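## Task

Put the mixer tap at lukewarm, full flow: swing the lever so it points straight out above the spout and raise it to its highest position. It only counts if the lever stays there by itself at the end, without the robot holding it.

## Robot and tools

Robot: two FANUC CRX-5iA arms, left_arm and right_arm, each with a Robotiq 2F-140 parallel gripper and a wrist camera. Both arms stand on one table. Their root links sit in the scene frame at left_arm (+0.001, +0.318, 0) m, quat_wxyz (+0.999, 0, 0, -0.047), and right_arm (+0.058, -0.395, 0) m, quat_wxyz (+0.999, 0, 0, -0.049).

Scene frame: origin on the tabletop midway between the arms, +x out over the table, +z up, left_arm on the +y side. The names left and right do not match sides of any image. Gripper frame: fingers point along its +z, and they open and close along its y. end_effector_position is the midpoint between closed pads; closed fingertips extend about 33 mm past it, open ones about 9 mm. Closing pushes the tips roughly 24 mm further out, so keep clearance from surfaces. Printed hand positions may be off, more so at long reach.

Tool execute_actions, argument actions: a list with zero or one item. Empty list: nothing new is commanded, you just get the state. A wait is {"steps": N} with N from 1 to 300 control steps (each 1/30 s), counted from the previous result. A move is {"rows": [...], "steps": N} with 1 to 15 rows and N up to 15 (default 15); each row covers one step and the final row repeats to fill the rest. Optional pictures (true/false) controls whether camera images return. A refused call moves nothing.

Each row is one list of 18 numbers, all in [-1, 1], for both arms even if one stays still: left_arm first, then right_arm, 9 numbers each. Per arm: 6 joint values in order waist, shoulder, elbow, forearm roll, wrist pitch, wrist roll, then gripper position, force_limit, speed.

Joint values are offsets, not poses. They are measured from the joint angles printed in the latest result that shows them (before any such result in the scene, and for later calls in the same reply, from where the arm is when the move begins), not from the previous row. Scale: 1.0 equals 1.983 rad for waist and shoulder, 2.38 rad for elbow, 2.975 rad for forearm roll, wrist pitch and wrist roll. So a row of zeros drives the arm back to those reference angles; it is not a hold or a wait. Joint ranges (rad): waist -3.491 to 3.491, shoulder -3.140 to 3.140, elbow -1.187 to 4.328, forearm roll -3.316 to 3.316, wrist pitch -3.140 to 3.140, wrist roll -3.927 to 3.927. A call asking for more than 0.010 rad past a range end is refused; true ends may differ by up to 0.010 rad, and targets past them are clipped, reported as "joint sent to its limit" (possibly about an earlier action). Missing that line does not prove there is more room.

Motion: joint target speeds are capped at 2.62 rad/s (waist, shoulder), 3.14 (elbow), 3.93 (wrist joints), with 0.5 s ramp-up, and all joints of an arm are slowed together. Targets stay within 0.805 rad (waist, shoulder), 0.966 (elbow) or 1.21 (wrist joints) of the measured angle, and are scaled back if the gripper would move more than 70 mm from where it is. Large moves therefore take several calls. Between calls the arms keep heading to the last row's target until they are nearly still or a step is HELD.

Gripper numbers are absolute settings, not offsets. position: +1 fully open (140 mm), about -0.8 pads touch, -1 closes until blocked. force_limit: about 14 N at -1, 60 N at 0, 107 N at +1 (for parts up to 40 mm wide). speed: about 30 mm/s at -1, 140 at 0, 250 at +1. To keep a gripper unchanged, repeat its last three numbers; a 0 is a real command. To grip, send position -1 and look for object_status 2. object_status: 0 moving, 1 blocked while opening, 2 blocked while closing, 3 reached target or pads met (a thin item may still be held). A new force_limit during status 2 applies only with a new position (e.g. -1 to -0.98) or when the object yields. position_measured is in counts: 3 fully open, 230 pads together, not linear in mm.

Result lines: state line left_arm: … | right_arm: … with end_effector_position (m) and end_effector_quat_wxyz in the scene frame; Joint positions and Joint velocities, one block per arm in column order (rad, rad/s); "joint command not followed" when the clearance check altered joint targets (the rest of the row still ran); HELD on steps where a row or part of it was not sent; MOTOR HOT warnings; fault lines.

Faults: contact torque reaching a load limit (waist, shoulder, elbow 142 N m; wrist joints 35.6 N m, held weight included) or an external force of 150 N on an arm, tool or held item stops that arm for 10 s, it yields to the contact and skips the rest of the call. Holding loads heats motors; at the limit the arm is braked (OVER-TEMPERATURE FAULT) until cooled. Avoid drops, slips, slams, hard hits, strong pushes and arm-to-arm contact. For the tap, push or grip the lever gently and release it so it stays put alone.

Cameras: cam_high, cam_low, cam_left_wrist, cam_right_wrist, each 504x504, returned in that order. Tool zoom_image: camera (one of those names) and region [x0, y0, x1, y1] in pixels, origin top-left, at most 504 by 504; gives a closer view of that camera's latest image. Tool read_manual: section (only "licences") returns URDF licence texts, no motion. Tool finished_scene: scene, the number of the current scene; it ends that scene irreversibly, reports success and gives the next task. Replying with no tool call ends everything.

Each tool is called after "Emit:" as name(argument=value, ...) on one line, values as JSON.

## Session

Emit:
execute_actions(actions=[])

Scene clock: 0.00 s of 6000.00 s.
left_arm: end_effector_position=(+0.4107, -0.5000, +0.2794) position_measured=3 object_status=3 end_effector_quat_wxyz=(-0.113, -0.345, +0.871, -0.331) | right_arm: end_effector_position=(+0.3077, -0.6782, +0.1843) position_measured=3 object_status=3 end_effector_quat_wxyz=(+0.633, -0.572, -0.453, -0.258)
Joint positions: left_arm=[-0.719  0.709  0.68   0.524 -1.025 -0.161] | right_arm=[-0.834  0.936  0.619 -0.778 -2.623 -2.818]
Joint velocities: left_arm=[-0.    -0.001  0.001 -0.    -0.    -0.   ] | right_arm=[-0.001  0.    -0.     0.    -0.001  0.002]

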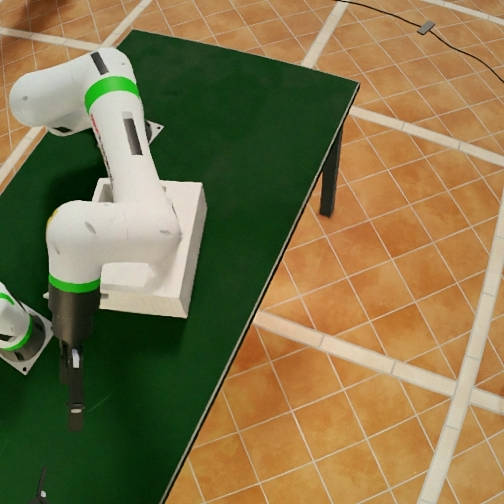

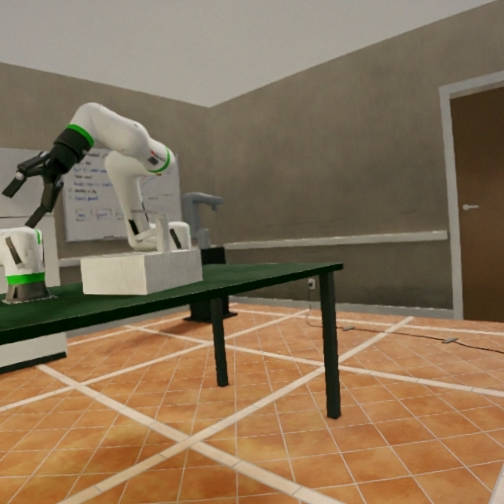

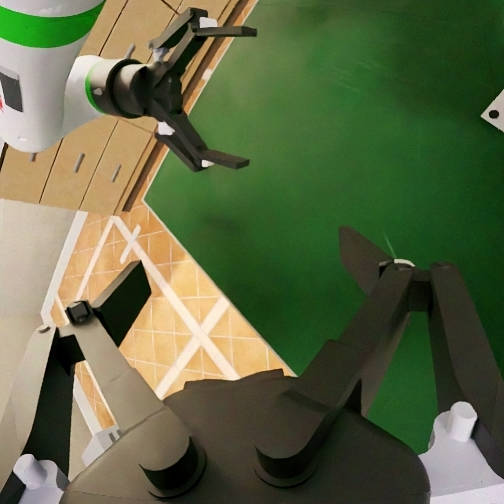

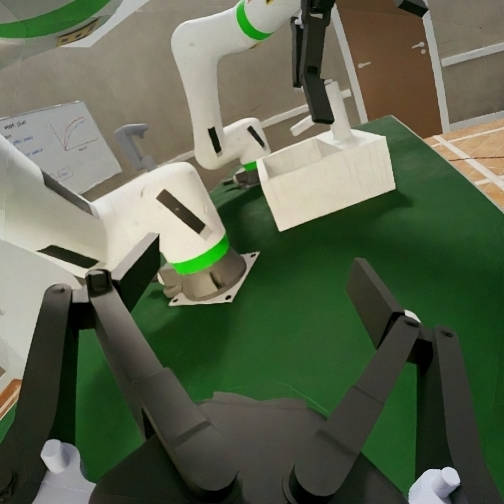

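Emit:
execute_actions(actions=[{"rows":[[0,-0.257,0,0,0,0,1,0,0,0,0,0,0,0,0,1,0,0]]}], pictures=false)

Emit:
execute_actions(actions=[{"steps":20}], pictures=false)

Emit:
execute_actions(actions=[{"rows":[[0.3,0,-0.076,-0.176,-0.284,0.054,1,0,0,0,0,0,0,0,0,1,0,0]]}], pictures=false)

Emit:
execute_actions(actions=[{"steps":45}])

Scene clock: 16.57 s of 6000.00 s.
left_arm: end_effector_position=(+0.3816, -0.4693, +0.4701) position_measured=3 object_status=3 end_effector_quat_wxyz=(-0.074, -0.309, +0.847, -0.426) | right_arm: end_effector_position=(+0.3077, -0.6782, +0.1843) position_measured=3 object_status=3 end_effector_quat_wxyz=(+0.633, -0.572, -0.453, -0.258)
Joint positions: left_arm=[-0.719  0.487  0.68   0.524 -1.025 -0.161] | right_arm=[-0.834  0.936  0.619 -0.778 -2.623 -2.818]
Joint velocities: left_arm=[ 0.    -0.508  0.001  0.001 -0.    -0.   ] | right_arm=[-0.    -0.     0.    -0.    -0.     0.001]
Steps of this call (steps 1 to 90: nothing new was sent; then 13.07 s passed at rest; steps 91 to 105: all 15 steps of this action). Readings (joint positions | what the end effector reports):
91: left_arm=[-0.719 0.709 0.680 0.524 -1.025 -0.161] | right_arm=[-0.834 0.936 0.619 -0.778 -2.623 -2.818] | left_arm position_measured=3 object_status=3 | right_arm position_measured=3 object_status=3
92: left_arm=[-0.719 0.705 0.679 0.524 -1.025 -0.161] | right_arm=[-0.834 0.936 0.619 -0.778 -2.623 -2.818] | left_arm position_measured=3 object_status=3 | right_arm position_measured=3 object_status=3
94: left_arm=[-0.719 0.680 0.679 0.524 -1.025 -0.161] | right_arm=[-0.834 0.936 0.619 -0.778 -2.623 -2.818] | left_arm position_measured=3 object_status=3 | right_arm position_measured=3 object_status=3
98: left_arm=[-0.719 0.607 0.680 0.524 -1.025 -0.161] | right_arm=[-0.834 0.936 0.619 -0.778 -2.623 -2.818] | left_arm position_measured=3 object_status=3 | right_arm position_measured=3 object_status=3
105: the state above

Scene clock: 17.23 s of 6000.00 s.
left_arm: end_effector_position=(+0.3027, -0.3861, +0.6942) position_measured=3 object_status=3 end_effector_quat_wxyz=(-0.022, -0.256, +0.802, -0.540) | right_arm: end_effector_position=(+0.3077, -0.6782, +0.1843) position_measured=3 object_status=3 end_effector_quat_wxyz=(+0.633, -0.572, -0.453, -0.258)
Joint positions: left_arm=[-0.719  0.2    0.68   0.524 -1.025 -0.161] | right_arm=[-0.834  0.936  0.619 -0.778 -2.623 -2.818]
Joint velocities: left_arm=[ 0.    -0.005 -0.004  0.    -0.001  0.   ] | right_arm=[ 0.    -0.002 -0.001 -0.    -0.     0.001]
Steps of this call (steps 1 to 20: the robot went on to your last target). Readings (joint positions | what the end effector reports):
1: left_arm=[-0.719 0.470 0.680 0.524 -1.025 -0.161] | right_arm=[-0.834 0.936 0.619 -0.778 -2.623 -2.818] | left_arm position_measured=3 object_status=3 | right_arm position_measured=3 object_status=3
2: left_arm=[-0.719 0.453 0.680 0.524 -1.025 -0.161] | right_arm=[-0.834 0.936 0.619 -0.778 -2.623 -2.818] | left_arm position_measured=3 object_status=3 | right_arm position_measured=3 object_status=3
4: left_arm=[-0.719 0.418 0.680 0.524 -1.025 -0.161] | right_arm=[-0.834 0.936 0.619 -0.778 -2.623 -2.818] | left_arm position_measured=3 object_status=3 | right_arm position_measured=3 object_status=3
8: left_arm=[-0.719 0.349 0.680 0.524 -1.025 -0.161] | right_arm=[-0.834 0.936 0.619 -0.778 -2.623 -2.818] | left_arm position_measured=3 object_status=3 | right_arm position_measured=3 object_status=3
20: the state above

Scene clock: 17.73 s of 6000.00 s.
left_arm: end_effector_position=(+0.4096, -0.2702, +0.5491) position_measured=3 object_status=3 end_effector_quat_wxyz=(+0.017, -0.366, +0.850, -0.378) | right_arm: end_effector_position=(+0.3077, -0.6782, +0.1843) position_measured=3 object_status=3 end_effector_quat_wxyz=(+0.633, -0.572, -0.453, -0.258)
Joint positions: left_arm=[-0.527  0.2    0.621  0.355 -1.298 -0.109] | right_arm=[-0.834  0.936  0.619 -0.778 -2.623 -2.818]
Joint velocities: left_arm=[ 0.433  0.001 -0.131 -0.379 -0.612  0.117] | right_arm=[ 0.     0.001 -0.     0.     0.     0.001]
Steps of this call (steps 1 to 15: all 15 steps of this action). Readings (joint positions | what the end effector reports):
1: left_arm=[-0.719 0.200 0.679 0.524 -1.025 -0.161] | right_arm=[-0.834 0.936 0.619 -0.778 -2.623 -2.818] | left_arm position_measured=3 object_status=3 | right_arm position_measured=3 object_status=3
2: left_arm=[-0.715 0.200 0.678 0.521 -1.030 -0.160] | right_arm=[-0.834 0.936 0.619 -0.778 -2.623 -2.818] | left_arm position_measured=3 object_status=3 | right_arm position_measured=3 object_status=3
4: left_arm=[-0.690 0.200 0.671 0.498 -1.066 -0.153] | right_arm=[-0.834 0.936 0.619 -0.778 -2.623 -2.818] | left_arm position_measured=3 object_status=3 | right_arm position_measured=3 object_status=3
8: left_arm=[-0.629 0.200 0.652 0.445 -1.152 -0.137] | right_arm=[-0.834 0.936 0.619 -0.778 -2.623 -2.818] | left_arm position_measured=3 object_status=3 | right_arm position_measured=3 object_status=3
15: the state above

Scene clock: 19.23 s of 6000.00 s.
left_arm: end_effector_position=(+0.4534, +0.0848, +0.3567) position_measured=3 object_status=3 end_effector_quat_wxyz=(-0.000, -0.626, +0.780, -0.000) | right_arm: end_effector_position=(+0.3077, -0.6782, +0.1843) position_measured=3 object_status=3 end_effector_quat_wxyz=(+0.633, -0.572, -0.453, -0.258)
Joint positions: left_arm=[-0.124  0.2    0.499  0.001 -1.869 -0.   ] | right_arm=[-0.834  0.936  0.619 -0.778 -2.623 -2.818]
Joint velocities: left_arm=[ 0.001  0.    -0.     0.001 -0.001  0.   ] | right_arm=[-0.    -0.002  0.    -0.     0.     0.001]
Steps of this call (steps 1 to 45: the robot went on to your last target). Readings (joint positions | what the end effector reports):
1: left_arm=[-0.512 0.200 0.617 0.342 -1.319 -0.105] | right_arm=[-0.834 0.936 0.619 -0.778 -2.623 -2.818] | left_arm position_measured=3 object_status=3 | right_arm position_measured=3 object_status=3
2: left_arm=[-0.497 0.200 0.612 0.329 -1.340 -0.101] | right_arm=[-0.834 0.936 0.619 -0.778 -2.623 -2.818] | left_arm position_measured=3 object_status=3 | right_arm position_measured=3 object_status=3
4: left_arm=[-0.468 0.200 0.603 0.303 -1.382 -0.093] | right_arm=[-0.834 0.936 0.619 -0.778 -2.623 -2.818] | left_arm position_measured=3 object_status=3 | right_arm position_measured=3 object_status=3
8: left_arm=[-0.408 0.200 0.585 0.250 -1.467 -0.077] | right_arm=[-0.834 0.936 0.619 -0.778 -2.623 -2.818] | left_arm position_measured=3 object_status=3 | right_arm position_measured=3 object_status=3
45: the state above
All arms were judged still, so your last target was given up. Only a new action makes them travel on or press farther. Fingers that are still opening or closing keep moving.

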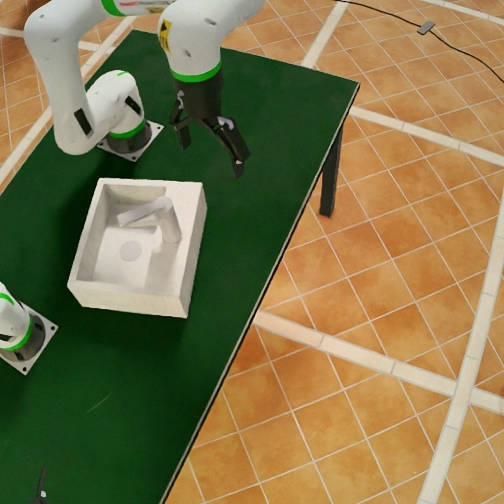

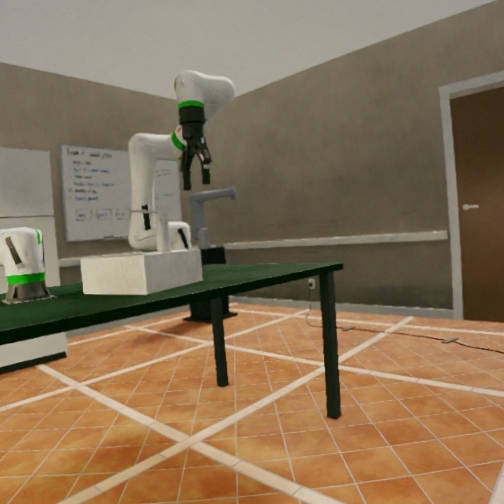

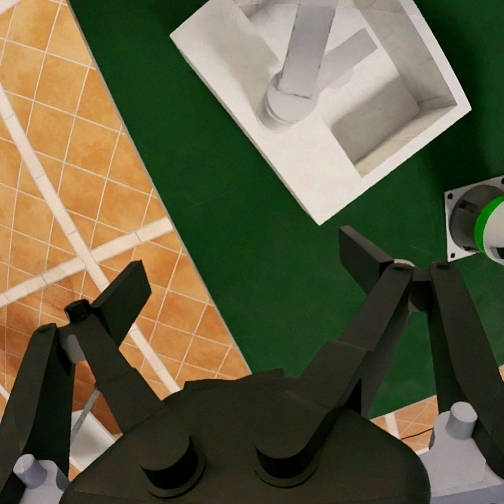

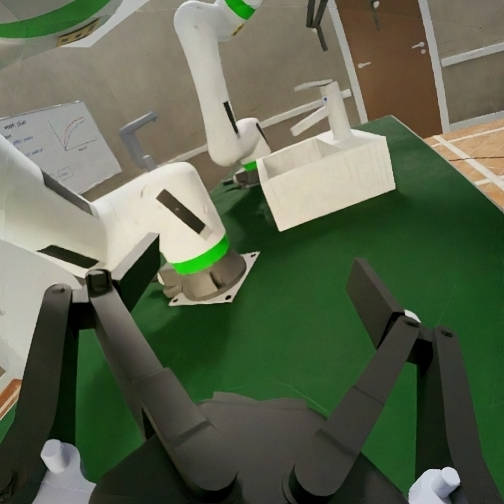

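Emit:
zoom_image(camera="cam_high", region=[40,150,240,350])

Emit:
zoom_image(camera="cam_low", region=[70,160,230,310])

Emit:
zoom_image(camera="cam_right_wrist", region=[240,40,420,220])

Region (40, 150, 240, 350) of cam_high's 504x504 image, scaled by 2.520, with more detail than that image has.

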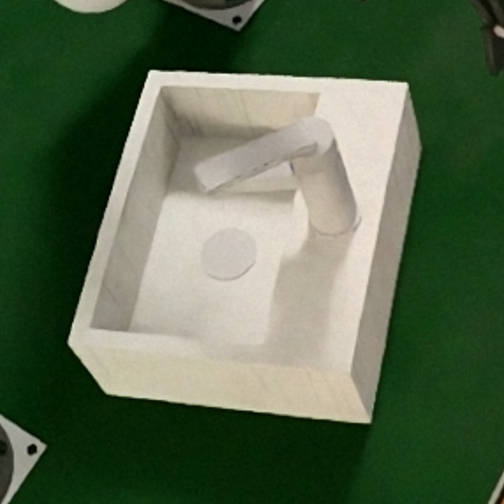

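Region (70, 160, 230, 310) of cam_low's 504x504 image, scaled by 3.150, with more detail than that image has; it fills the top 472 rows of this view, and the rest is white.

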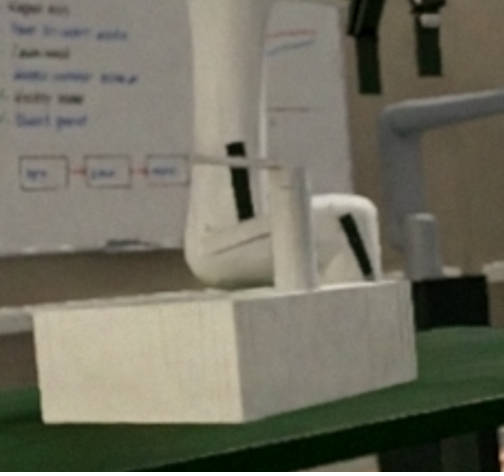

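Region (240, 40, 420, 220) of cam_right_wrist's 504x504 image, scaled by 2.800, with more detail than that image has.

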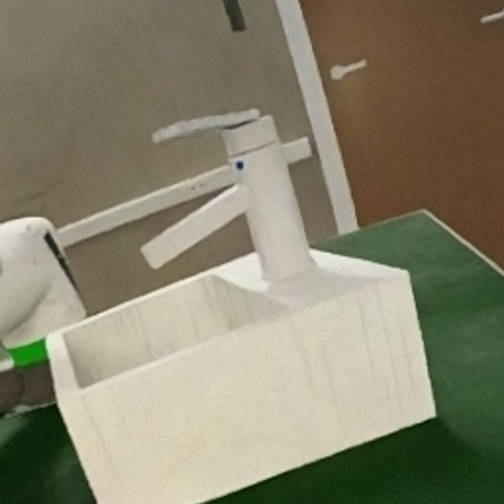

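Emit:
execute_actions(actions=[{"rows":[[-0.215,0,-0.02,0,0.016,0,0.3,-0.5,0,0,0,0,0,0,0,1,0,0]]}], pictures=false)

Emit:
execute_actions(actions=[{"steps":25}])

Scene clock: 55.10 s of 6000.00 s.
left_arm: end_effector_position=(+0.3643, -0.0440, +0.3425) position_measured=91 object_status=0 end_effector_quat_wxyz=(-0.000, -0.498, +0.867, +0.000) | right_arm: end_effector_position=(+0.3077, -0.6782, +0.1843) position_measured=3 object_status=3 end_effector_quat_wxyz=(+0.633, -0.572, -0.453, -0.258)
Joint positions: left_arm=[-0.434  0.2    0.464  0.    -1.835 -0.   ] | right_arm=[-0.834  0.936  0.619 -0.778 -2.623 -2.818]
Joint velocities: left_arm=[-0.749 -0.001 -0.084  0.     0.084  0.001] | right_arm=[ 0.    -0.001  0.     0.     0.     0.002]
Steps of this call (steps 1 to 90: nothing new was sent; then 32.37 s passed at rest; steps 91 to 105: all 15 steps of this action). Readings (joint positions | what the end effector reports):
91: left_arm=[-0.124 0.200 0.499 0.001 -1.869 -0.000] | right_arm=[-0.834 0.936 0.619 -0.778 -2.623 -2.818] | left_arm position_measured=3 object_status=0 | right_arm position_measured=3 object_status=3
92: left_arm=[-0.128 0.200 0.498 0.000 -1.869 -0.000] | right_arm=[-0.834 0.936 0.619 -0.778 -2.623 -2.818] | left_arm position_measured=8 object_status=0 | right_arm position_measured=3 object_status=3
94: left_arm=[-0.153 0.200 0.495 0.000 -1.867 -0.000] | right_arm=[-0.834 0.936 0.619 -0.778 -2.623 -2.818] | left_arm position_measured=23 object_status=0 | right_arm position_measured=3 object_status=3
98: left_arm=[-0.255 0.200 0.484 0.000 -1.855 -0.000] | right_arm=[-0.834 0.936 0.619 -0.778 -2.623 -2.818] | left_arm position_measured=53 object_status=0 | right_arm position_measured=3 object_status=3
105: the state above

Scene clock: 55.93 s of 6000.00 s.
left_arm: end_effector_position=(+0.3207, -0.0849, +0.3371) position_measured=91 object_status=3 end_effector_quat_wxyz=(-0.000, -0.447, +0.895, +0.000) | right_arm: end_effector_position=(+0.3077, -0.6782, +0.1843) position_measured=3 object_status=3 end_effector_quat_wxyz=(+0.633, -0.572, -0.453, -0.258)
Joint positions: left_arm=[-0.551  0.2    0.451  0.001 -1.822 -0.   ] | right_arm=[-0.834  0.936  0.619 -0.778 -2.623 -2.818]
Joint velocities: left_arm=[-0.002  0.001 -0.001  0.     0.     0.   ] | right_arm=[0.    0.    0.    0.    0.    0.001]
Steps of this call (steps 1 to 25: the robot went on to your last target). Readings (joint positions | what the end effector reports):
1: left_arm=[-0.459 0.200 0.461 0.000 -1.832 -0.000] | right_arm=[-0.834 0.936 0.619 -0.778 -2.623 -2.818] | left_arm position_measured=91 object_status=0 | right_arm position_measured=3 object_status=3
2: left_arm=[-0.483 0.200 0.459 0.000 -1.830 -0.000] | right_arm=[-0.834 0.936 0.619 -0.778 -2.623 -2.818] | left_arm position_measured=91 object_status=0 | right_arm position_measured=3 object_status=3
4: left_arm=[-0.523 0.200 0.454 0.001 -1.825 -0.000] | right_arm=[-0.834 0.936 0.619 -0.778 -2.623 -2.818] | left_arm position_measured=91 object_status=3 | right_arm position_measured=3 object_status=3
8: left_arm=[-0.550 0.200 0.451 0.001 -1.822 -0.000] | right_arm=[-0.834 0.936 0.619 -0.778 -2.623 -2.818] | left_arm position_measured=91 object_status=3 | right_arm position_measured=3 object_status=3
25: the state above

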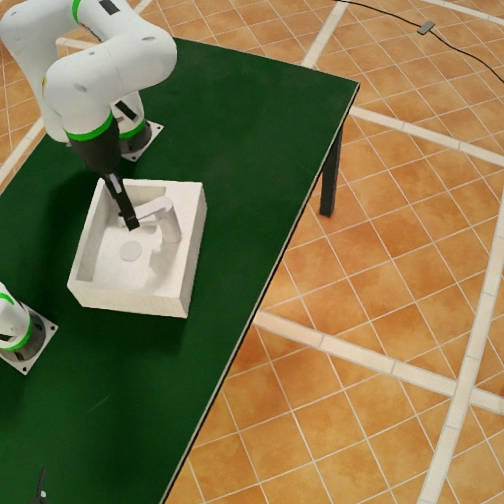

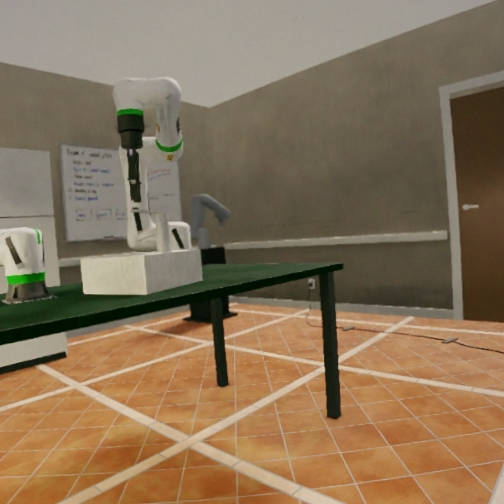

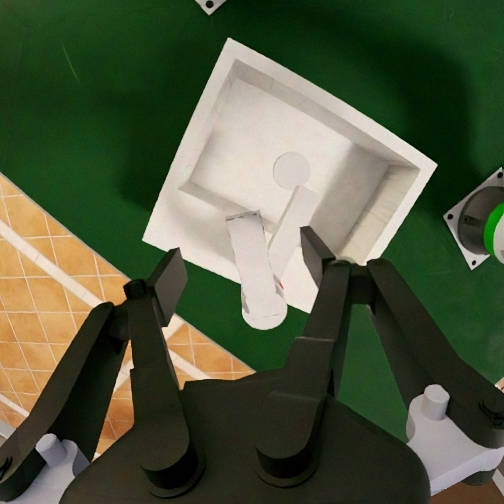

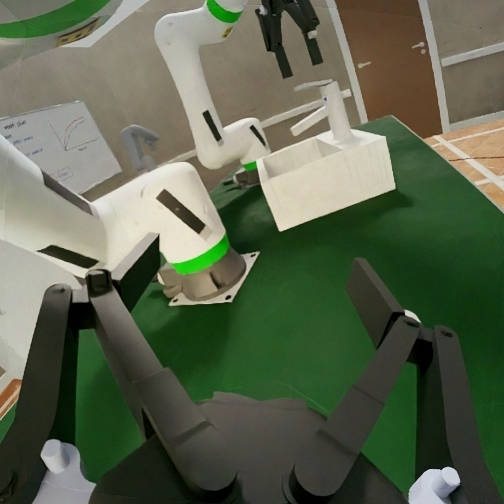

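Emit:
execute_actions(actions=[{"rows":[[0,-0.024,-0.086,0,0.053,0,0.3,-0.5,0,0,0,0,0,0,0,1,0,0]]}], pictures=false)

Emit:
execute_actions(actions=[{"steps":10}])

Emit:
zoom_image(camera="cam_right_wrist", region=[240,20,400,180])

Scene clock: 67.83 s of 6000.00 s.
left_arm: end_effector_position=(+0.3148, -0.0805, +0.2741) position_measured=91 object_status=3 end_effector_quat_wxyz=(-0.000, -0.447, +0.895, -0.000) | right_arm: end_effector_position=(+0.3077, -0.6782, +0.1843) position_measured=3 object_status=3 end_effector_quat_wxyz=(+0.633, -0.572, -0.453, -0.258)
Joint positions: left_arm=[-0.551  0.153  0.247  0.001 -1.664 -0.   ] | right_arm=[-0.834  0.936  0.619 -0.778 -2.623 -2.818]
Joint velocities: left_arm=[-0.001  0.001 -0.003  0.     0.001  0.   ] | right_arm=[-0.    -0.    -0.     0.     0.    -0.001]
Steps of this call (steps 1 to 15: the robot went on to your last target; steps 16 to 90: nothing new was sent; then 8.40 s passed at rest; steps 91 to 105: all 15 steps of this action). Readings (joint positions | what the end effector reports):
91: left_arm=[-0.551 0.200 0.451 0.001 -1.822 -0.000] | right_arm=[-0.834 0.936 0.619 -0.778 -2.623 -2.818] | left_arm position_measured=91 object_status=3 | right_arm position_measured=3 object_status=3
92: left_arm=[-0.551 0.199 0.446 0.001 -1.818 -0.000] | right_arm=[-0.834 0.936 0.619 -0.778 -2.623 -2.818] | left_arm position_measured=91 object_status=3 | right_arm position_measured=3 object_status=3
94: left_arm=[-0.551 0.192 0.416 0.001 -1.794 -0.000] | right_arm=[-0.834 0.936 0.619 -0.778 -2.623 -2.818] | left_arm position_measured=91 object_status=3 | right_arm position_measured=3 object_status=3
98: left_arm=[-0.551 0.165 0.296 0.001 -1.703 -0.000] | right_arm=[-0.834 0.936 0.619 -0.778 -2.623 -2.818] | left_arm position_measured=91 object_status=3 | right_arm position_measured=3 object_status=3
105: the state above

Scene clock: 68.17 s of 6000.00 s.
left_arm: end_effector_position=(+0.3148, -0.0804, +0.2740) position_measured=91 object_status=3 end_effector_quat_wxyz=(-0.000, -0.447, +0.895, -0.000) | right_arm: end_effector_position=(+0.3077, -0.6782, +0.1843) position_measured=3 object_status=3 end_effector_quat_wxyz=(+0.633, -0.572, -0.453, -0.258)
Joint positions: left_arm=[-0.551  0.153  0.246  0.001 -1.664 -0.   ] | right_arm=[-0.834  0.936  0.619 -0.778 -2.623 -2.818]
Joint velocities: left_arm=[ 0.001 -0.     0.001  0.    -0.     0.   ] | right_arm=[-0.001 -0.001  0.001 -0.     0.001 -0.002]
Steps of this call (steps 1 to 10: the robot went on to your last target). Readings (joint positions | what the end effector reports):
1: left_arm=[-0.551 0.153 0.247 0.001 -1.664 -0.000] | right_arm=[-0.834 0.936 0.619 -0.778 -2.623 -2.818] | left_arm position_measured=91 object_status=3 | right_arm position_measured=3 object_status=3
2: left_arm=[-0.551 0.153 0.247 0.001 -1.664 -0.000] | right_arm=[-0.834 0.936 0.619 -0.778 -2.623 -2.818] | left_arm position_measured=91 object_status=3 | right_arm position_measured=3 object_status=3
4: left_arm=[-0.551 0.153 0.247 0.001 -1.664 -0.000] | right_arm=[-0.834 0.936 0.619 -0.778 -2.623 -2.818] | left_arm position_measured=91 object_status=3 | right_arm position_measured=3 object_status=3
8: left_arm=[-0.551 0.153 0.246 0.001 -1.664 -0.000] | right_arm=[-0.834 0.936 0.619 -0.778 -2.623 -2.818] | left_arm position_measured=91 object_status=3 | right_arm position_measured=3 object_status=3
10: the state above

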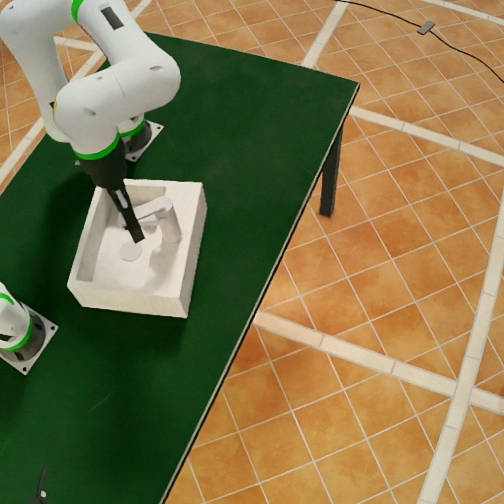

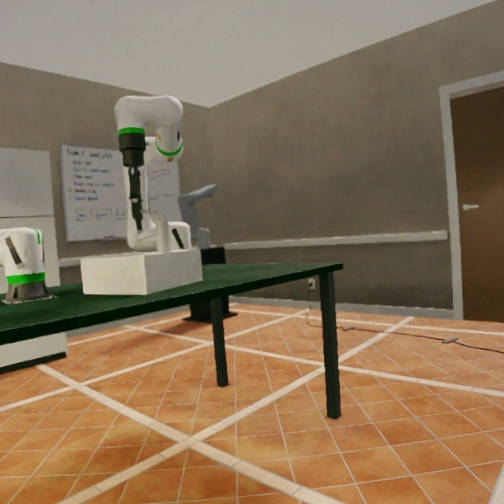

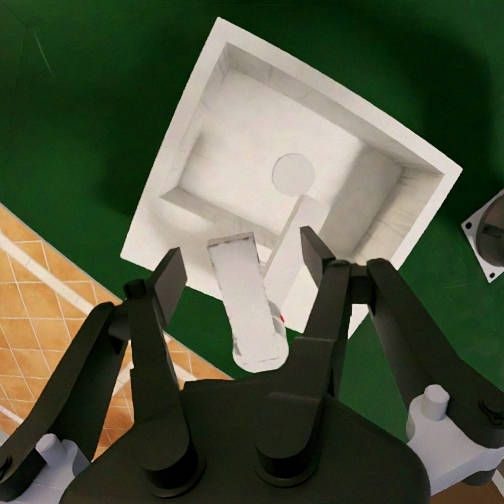

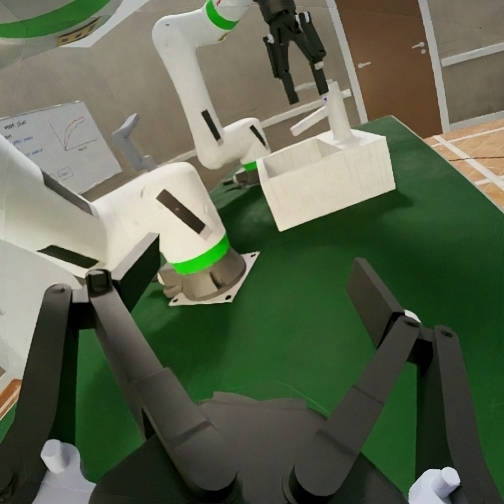

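Region (240, 20, 400, 180) of cam_right_wrist's 504x504 image, scaled by 3.150, with more detail than that image has.

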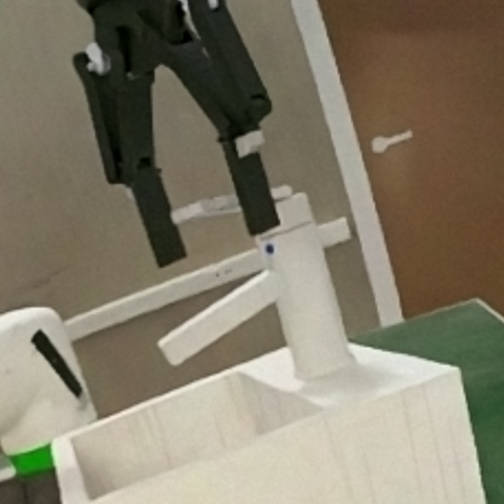

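Emit:
execute_actions(actions=[{"rows":[[0.02,0,0,0,0,-0.01,0.3,-0.7,-0.5,0,0,0,0,0,0,1,0,0]],"steps":10}], pictures=false)

Emit:
execute_actions(actions=[{"rows":[[0,0,0,0,0,0,-1,-0.6,-0.5,0,0,0,0,0,0,1,0,0]]}], pictures=false)

Emit:
execute_actions(actions=[{"steps":12}])

Scene clock: 75.27 s of 6000.00 s.
left_arm: end_effector_position=(+0.3302, -0.0678, +0.2740) position_measured=91 object_status=3 end_effector_quat_wxyz=(-0.000, -0.451, +0.892, -0.000) | right_arm: end_effector_position=(+0.3077, -0.6782, +0.1843) position_measured=3 object_status=3 end_effector_quat_wxyz=(+0.633, -0.572, -0.453, -0.258)
Joint positions: left_arm=[-0.511  0.153  0.246  0.001 -1.664 -0.03 ] | right_arm=[-0.834  0.936  0.619 -0.778 -2.623 -2.818]
Joint velocities: left_arm=[ 0.004  0.001 -0.001  0.     0.001 -0.003] | right_arm=[-0.     0.002  0.     0.    -0.001  0.001]
Steps of this call (steps 1 to 15: the robot went on to your last target; steps 16 to 90: nothing new was sent; then 3.77 s passed at rest; steps 91 to 100: all 10 steps of this action). Readings (joint positions | what the end effector reports):
91: left_arm=[-0.550 0.153 0.246 0.001 -1.664 -0.000] | right_arm=[-0.834 0.936 0.619 -0.778 -2.623 -2.818] | left_arm position_measured=91 object_status=3 | right_arm position_measured=3 object_status=3
92: left_arm=[-0.547 0.153 0.246 0.001 -1.664 -0.002] | right_arm=[-0.834 0.936 0.619 -0.778 -2.623 -2.818] | left_arm position_measured=91 object_status=3 | right_arm position_measured=3 object_status=3
94: left_arm=[-0.526 0.153 0.246 0.001 -1.664 -0.018] | right_arm=[-0.834 0.936 0.619 -0.778 -2.623 -2.818] | left_arm position_measured=91 object_status=3 | right_arm position_measured=3 object_status=3
98: left_arm=[-0.512 0.153 0.246 0.001 -1.664 -0.029] | right_arm=[-0.834 0.936 0.619 -0.778 -2.623 -2.818] | left_arm position_measured=91 object_status=3 | right_arm position_measured=3 object_status=3
100: the state above

Scene clock: 75.77 s of 6000.00 s.
left_arm: end_effector_position=(+0.3303, -0.0677, +0.2740) position_measured=154 object_status=0 end_effector_quat_wxyz=(-0.000, -0.451, +0.892, -0.000) | right_arm: end_effector_position=(+0.3077, -0.6782, +0.1843) position_measured=3 object_status=3 end_effector_quat_wxyz=(+0.633, -0.572, -0.453, -0.258)
Joint positions: left_arm=[-0.511  0.153  0.246  0.001 -1.664 -0.03 ] | right_arm=[-0.834  0.936  0.619 -0.778 -2.623 -2.818]
Joint velocities: left_arm=[ 0.001  0.001  0.001 -0.001 -0.     0.   ] | right_arm=[-0.    -0.    -0.     0.    -0.    -0.001]
Steps of this call (steps 1 to 15: all 15 steps of this action). Readings (joint positions | what the end effector reports):
1: left_arm=[-0.511 0.153 0.246 0.001 -1.664 -0.030] | right_arm=[-0.834 0.936 0.619 -0.778 -2.623 -2.818] | left_arm position_measured=91 object_status=0 | right_arm position_measured=3 object_status=3
2: left_arm=[-0.511 0.153 0.246 0.001 -1.664 -0.030] | right_arm=[-0.834 0.936 0.619 -0.778 -2.623 -2.818] | left_arm position_measured=94 object_status=0 | right_arm position_measured=3 object_status=3
4: left_arm=[-0.511 0.153 0.246 0.001 -1.664 -0.030] | right_arm=[-0.834 0.936 0.619 -0.778 -2.623 -2.818] | left_arm position_measured=103 object_status=0 | right_arm position_measured=3 object_status=3
8: left_arm=[-0.511 0.153 0.246 0.001 -1.664 -0.030] | right_arm=[-0.834 0.936 0.619 -0.778 -2.623 -2.818] | left_arm position_measured=121 object_status=0 | right_arm position_measured=3 object_status=3
15: the state above

Scene clock: 76.17 s of 6000.00 s.
left_arm: end_effector_position=(+0.3303, -0.0677, +0.2740) position_measured=185 object_status=2 end_effector_quat_wxyz=(-0.000, -0.451, +0.892, -0.000) | right_arm: end_effector_position=(+0.3077, -0.6782, +0.1843) position_measured=3 object_status=3 end_effector_quat_wxyz=(+0.633, -0.572, -0.453, -0.258)
Joint positions: left_arm=[-0.511  0.153  0.246  0.001 -1.664 -0.03 ] | right_arm=[-0.834  0.936  0.619 -0.778 -2.623 -2.818]
Joint velocities: left_arm=[-0.001 -0.001  0.    -0.     0.     0.   ] | right_arm=[-0.    -0.002 -0.    -0.     0.    -0.001]
Steps of this call (steps 1 to 12: the robot went on to your last target). Readings (joint positions | what the end effector reports):
1: left_arm=[-0.511 0.153 0.246 0.001 -1.664 -0.030] | right_arm=[-0.834 0.936 0.619 -0.778 -2.623 -2.818] | left_arm position_measured=158 object_status=0 | right_arm position_measured=3 object_status=3
2: left_arm=[-0.511 0.153 0.246 0.001 -1.664 -0.030] | right_arm=[-0.834 0.936 0.619 -0.778 -2.623 -2.818] | left_arm position_measured=163 object_status=0 | right_arm position_measured=3 object_status=3
4: left_arm=[-0.511 0.153 0.246 0.001 -1.664 -0.030] | right_arm=[-0.834 0.936 0.619 -0.778 -2.623 -2.818] | left_arm position_measured=172 object_status=0 | right_arm position_measured=3 object_status=3
8: left_arm=[-0.511 0.153 0.246 0.001 -1.664 -0.030] | right_arm=[-0.834 0.936 0.619 -0.778 -2.623 -2.818] | left_arm position_measured=185 object_status=0 | right_arm position_measured=3 object_status=3
12: the state above

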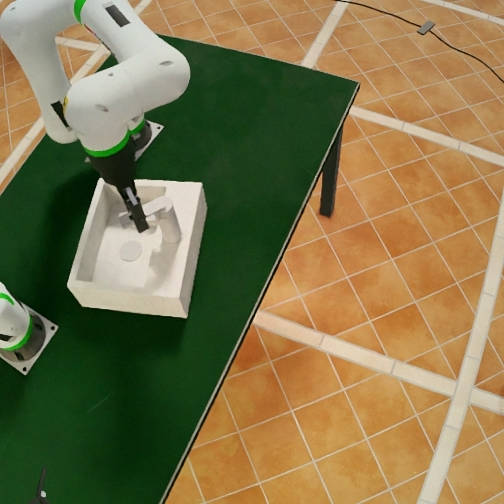

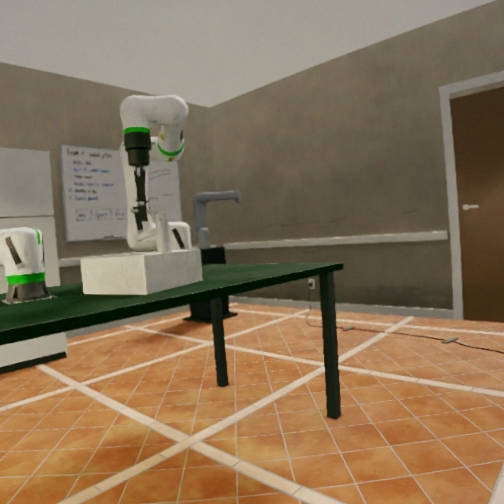

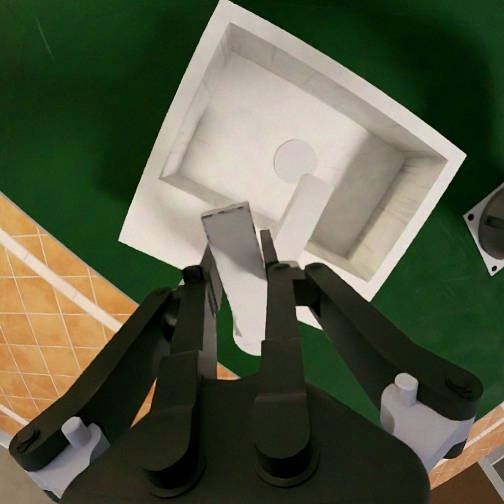

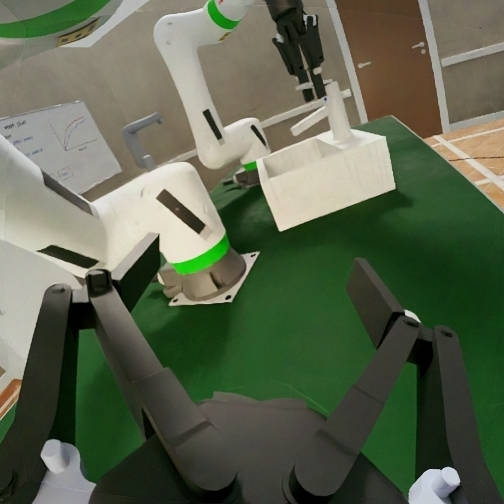

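Emit:
execute_actions(actions=[{"rows":[[0,0,0,0,0,0,-0.38,-0.6,-0.5,0,0,0,0,0,0,1,0,0],[0,0,0,0,0,0,-0.38,-0.6,-0.5,0,0,0,0,0,0,1,0,0],[0,0,0,0,0,0,-0.38,-0.6,-0.5,0,0,0,0,0,0,1,0,0],[0,0,0,0,0,0,-0.38,-0.6,-0.5,0,0,0,0,0,0,1,0,0],[0.02,-0.0555,-0.0504,0,0.0034,-0.245,-0.38,-0.6,-0.5,0,0,0,0,0,0,1,0,0]]}], pictures=false)

Emit:
execute_actions(actions=[{"steps":20}])

Scene clock: 88.40 s of 6000.00 s.
left_arm: end_effector_position=(+0.3168, -0.0449, +0.2761) position_measured=177 object_status=3 end_effector_quat_wxyz=(+0.001, -0.257, +0.966, -0.001) | right_arm: end_effector_position=(+0.3077, -0.6782, +0.1843) position_measured=3 object_status=3 end_effector_quat_wxyz=(+0.633, -0.572, -0.453, -0.258)
Joint positions: left_arm=[-0.487  0.083  0.174  0.001 -1.658 -0.47 ] | right_arm=[-0.834  0.936  0.619 -0.778 -2.623 -2.818]
Joint velocities: left_arm=[ 0.115 -0.294 -0.344  0.001  0.029 -2.065] | right_arm=[-0.    -0.001  0.    -0.    -0.001  0.   ]
Steps of this call (steps 1 to 15: the robot went on to your last target; steps 16 to 90: nothing new was sent; then 8.73 s passed at rest; steps 91 to 105: all 15 steps of this action). Readings (joint positions | what the end effector reports):
91: left_arm=[-0.511 0.153 0.246 0.001 -1.664 -0.030] | right_arm=[-0.834 0.936 0.619 -0.778 -2.623 -2.818] | left_arm position_measured=185 object_status=0 | right_arm position_measured=3 object_status=3
92: left_arm=[-0.511 0.153 0.246 0.001 -1.664 -0.030] | right_arm=[-0.834 0.936 0.619 -0.778 -2.623 -2.818] | left_arm position_measured=185 object_status=0 | right_arm position_measured=3 object_status=3
94: left_arm=[-0.511 0.153 0.246 0.001 -1.664 -0.030] | right_arm=[-0.834 0.936 0.619 -0.778 -2.623 -2.818] | left_arm position_measured=177 object_status=0 | right_arm position_measured=3 object_status=3
98: left_arm=[-0.509 0.145 0.239 0.001 -1.663 -0.074] | right_arm=[-0.834 0.936 0.619 -0.778 -2.623 -2.818] | left_arm position_measured=177 object_status=0 | right_arm position_measured=3 object_status=3
105: the state above

Scene clock: 89.07 s of 6000.00 s.
left_arm: end_effector_position=(+0.3078, -0.0306, +0.2742) position_measured=177 object_status=3 end_effector_quat_wxyz=(+0.000, -0.123, +0.992, -0.000) | right_arm: end_effector_position=(+0.3077, -0.6782, +0.1843) position_measured=3 object_status=3 end_effector_quat_wxyz=(+0.633, -0.572, -0.453, -0.258)
Joint positions: left_arm=[-0.471  0.043  0.126  0.001 -1.654 -0.759] | right_arm=[-0.834  0.936  0.619 -0.778 -2.623 -2.818]
Joint velocities: left_arm=[ 0.001 -0.001  0.    -0.001 -0.     0.   ] | right_arm=[-0.     0.002  0.     0.     0.    -0.002]
Steps of this call (steps 1 to 20: the robot went on to your last target). Readings (joint positions | what the end effector reports):
1: left_arm=[-0.484 0.074 0.163 0.001 -1.657 -0.536] | right_arm=[-0.834 0.936 0.619 -0.778 -2.623 -2.818] | left_arm position_measured=177 object_status=3 | right_arm position_measured=3 object_status=3
2: left_arm=[-0.480 0.066 0.154 0.001 -1.656 -0.593] | right_arm=[-0.834 0.936 0.619 -0.778 -2.623 -2.818] | left_arm position_measured=177 object_status=3 | right_arm position_measured=3 object_status=3
4: left_arm=[-0.476 0.053 0.139 0.001 -1.655 -0.683] | right_arm=[-0.834 0.936 0.619 -0.778 -2.623 -2.818] | left_arm position_measured=177 object_status=3 | right_arm position_measured=3 object_status=3
8: left_arm=[-0.471 0.043 0.127 0.001 -1.654 -0.757] | right_arm=[-0.834 0.936 0.619 -0.778 -2.623 -2.818] | left_arm position_measured=177 object_status=3 | right_arm position_measured=3 object_status=3
20: the state above

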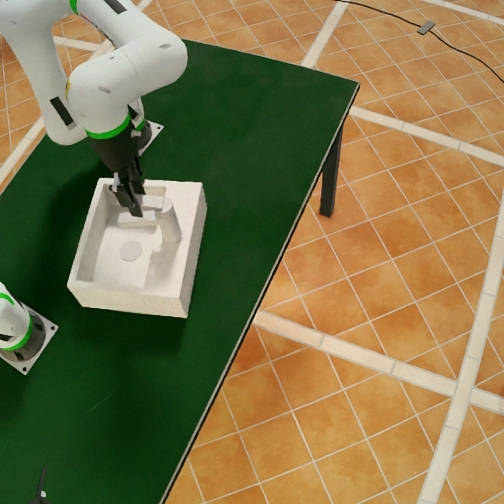

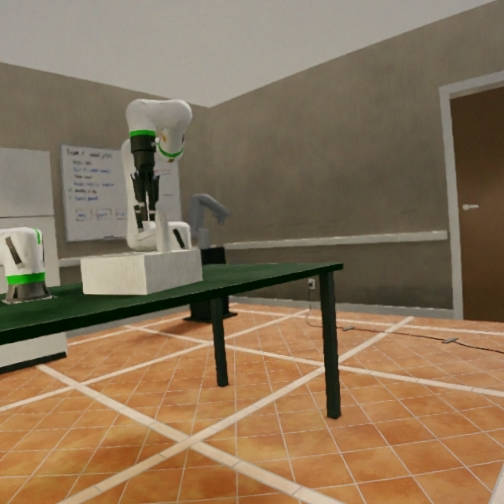

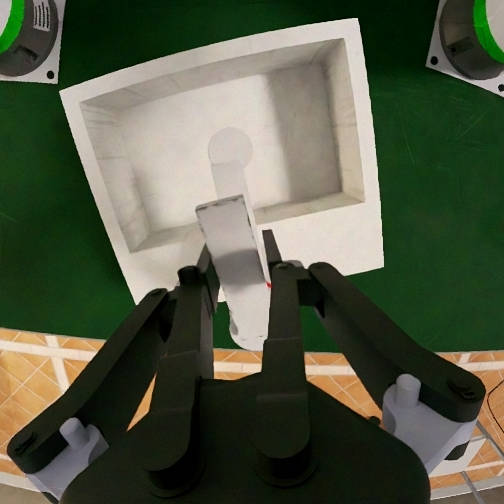

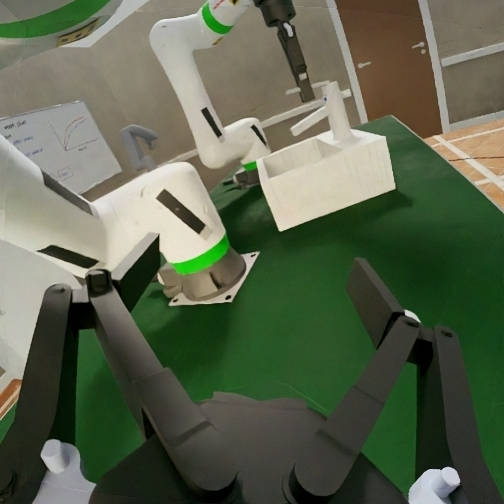

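Emit:
execute_actions(actions=[{"rows":[[0.002,-0.002,-0.002,0,0,0,-1,0,-0.7,0,0,0,0,0,0,1,0,0]]}], pictures=false)

Emit:
execute_actions(actions=[{"rows":[[0.001,0.002,0.008,0,-0.005,0,-1,0,-0.7,0,0,0,0,0,0,1,0,0],[0.001,0.002,0.008,0,-0.005,0,-1,0,-0.7,0,0,0,0,0,0,1,0,0],[0.001,0.002,0.008,0,-0.005,0,-1,0,-0.7,0,0,0,0,0,0,1,0,0],[0.002,0.004,0.016,0,-0.01,0,-1,0,-0.7,0,0,0,0,0,0,1,0,0],[0.002,0.004,0.016,0,-0.01,0,-1,0,-0.7,0,0,0,0,0,0,1,0,0],[0.002,0.004,0.016,0,-0.01,0,-1,0,-0.7,0,0,0,0,0,0,1,0,0],[0.003,0.006,0.025,0,-0.016,0,-1,0,-0.7,0,0,0,0,0,0,1,0,0]]}])

Emit:
zoom_image(camera="cam_right_wrist", region=[240,20,400,180])

Scene clock: 103.20 s of 6000.00 s.
left_arm: end_effector_position=(+0.3076, -0.0284, +0.2739) position_measured=188 object_status=2 end_effector_quat_wxyz=(-0.000, -0.125, +0.992, -0.000) | right_arm: end_effector_position=(+0.3077, -0.6782, +0.1843) position_measured=3 object_status=3 end_effector_quat_wxyz=(+0.633, -0.572, -0.453, -0.258)
Joint positions: left_arm=[-0.467  0.039  0.122  0.001 -1.654 -0.759] | right_arm=[-0.834  0.936  0.619 -0.778 -2.623 -2.818]
Joint velocities: left_arm=[ 0.001  0.001 -0.    -0.     0.001  0.   ] | right_arm=[ 0.     0.    -0.    -0.    -0.001  0.   ]
Steps of this call (steps 1 to 15: the robot went on to your last target; steps 16 to 90: nothing new was sent; then 10.63 s passed at rest; steps 91 to 105: all 15 steps of this action). Readings (joint positions | what the end effector reports):
91: left_arm=[-0.471 0.042 0.126 0.001 -1.654 -0.759] | right_arm=[-0.834 0.936 0.619 -0.778 -2.623 -2.818] | left_arm position_measured=177 object_status=0 | right_arm position_measured=3 object_status=3
92: left_arm=[-0.470 0.041 0.125 0.001 -1.654 -0.759] | right_arm=[-0.834 0.936 0.619 -0.778 -2.623 -2.818] | left_arm position_measured=179 object_status=0 | right_arm position_measured=3 object_status=3
94: left_arm=[-0.468 0.039 0.123 0.001 -1.654 -0.759] | right_arm=[-0.834 0.936 0.619 -0.778 -2.623 -2.818] | left_arm position_measured=186 object_status=0 | right_arm position_measured=3 object_status=3
98: left_arm=[-0.468 0.039 0.122 0.001 -1.654 -0.759] | right_arm=[-0.834 0.936 0.619 -0.778 -2.623 -2.818] | left_arm position_measured=188 object_status=0 | right_arm position_measured=3 object_status=3
105: the state above

Scene clock: 103.70 s of 6000.00 s.
left_arm: end_effector_position=(+0.3121, -0.0278, +0.2938) position_measured=189 object_status=2 end_effector_quat_wxyz=(-0.000, -0.128, +0.992, -0.000) | right_arm: end_effector_position=(+0.3077, -0.6782, +0.1843) position_measured=3 object_status=3 end_effector_quat_wxyz=(+0.633, -0.572, -0.453, -0.258)
Joint positions: left_arm=[-0.461  0.051  0.181  0.    -1.701 -0.759] | right_arm=[-0.834  0.936  0.619 -0.778 -2.623 -2.818]
Joint velocities: left_arm=[-0.     0.001  0.004  0.001 -0.003  0.   ] | right_arm=[-0.    -0.    -0.    -0.    -0.    -0.002]
Steps of this call (steps 1 to 15: all 15 steps of this action). Readings (joint positions | what the end effector reports):
1: left_arm=[-0.467 0.039 0.122 0.001 -1.654 -0.759] | right_arm=[-0.834 0.936 0.619 -0.778 -2.623 -2.818] | left_arm position_measured=188 object_status=2 | right_arm position_measured=3 object_status=3
2: left_arm=[-0.467 0.040 0.125 0.001 -1.657 -0.759] | right_arm=[-0.834 0.936 0.619 -0.778 -2.623 -2.818] | left_arm position_measured=188 object_status=2 | right_arm position_measured=3 object_status=3
4: left_arm=[-0.466 0.042 0.137 0.000 -1.666 -0.759] | right_arm=[-0.834 0.936 0.619 -0.778 -2.623 -2.818] | left_arm position_measured=189 object_status=2 | right_arm position_measured=3 object_status=3
8: left_arm=[-0.463 0.047 0.162 -0.000 -1.685 -0.759] | right_arm=[-0.834 0.936 0.619 -0.778 -2.623 -2.818] | left_arm position_measured=189 object_status=2 | right_arm position_measured=3 object_status=3
15: the state above

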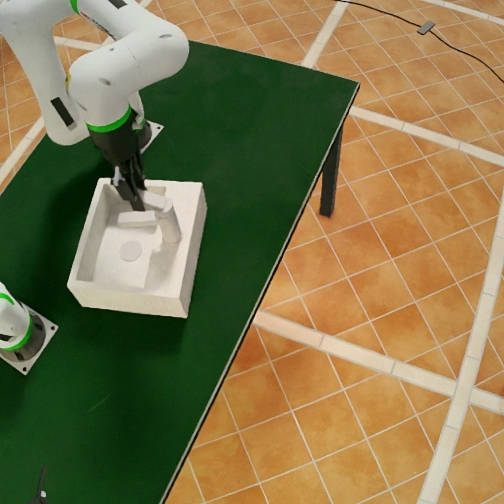

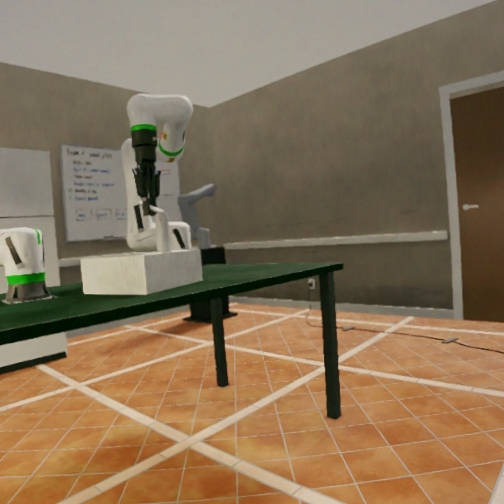

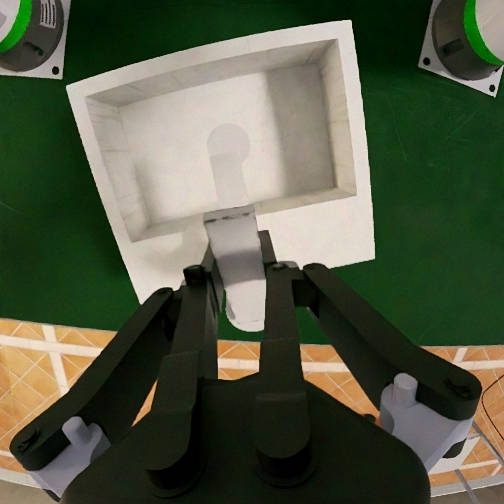

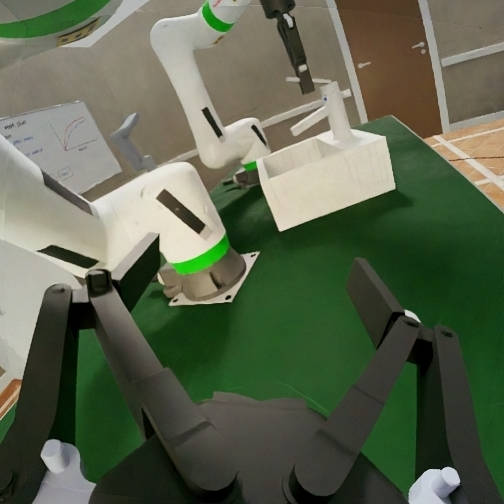

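Region (240, 20, 400, 180) of cam_right_wrist's 504x504 image, scaled by 3.150, with more detail than that image has.

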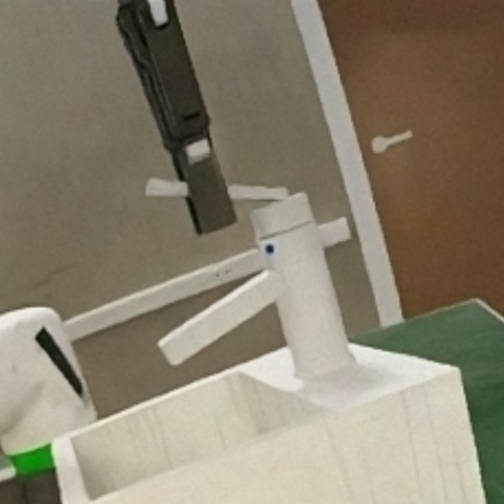

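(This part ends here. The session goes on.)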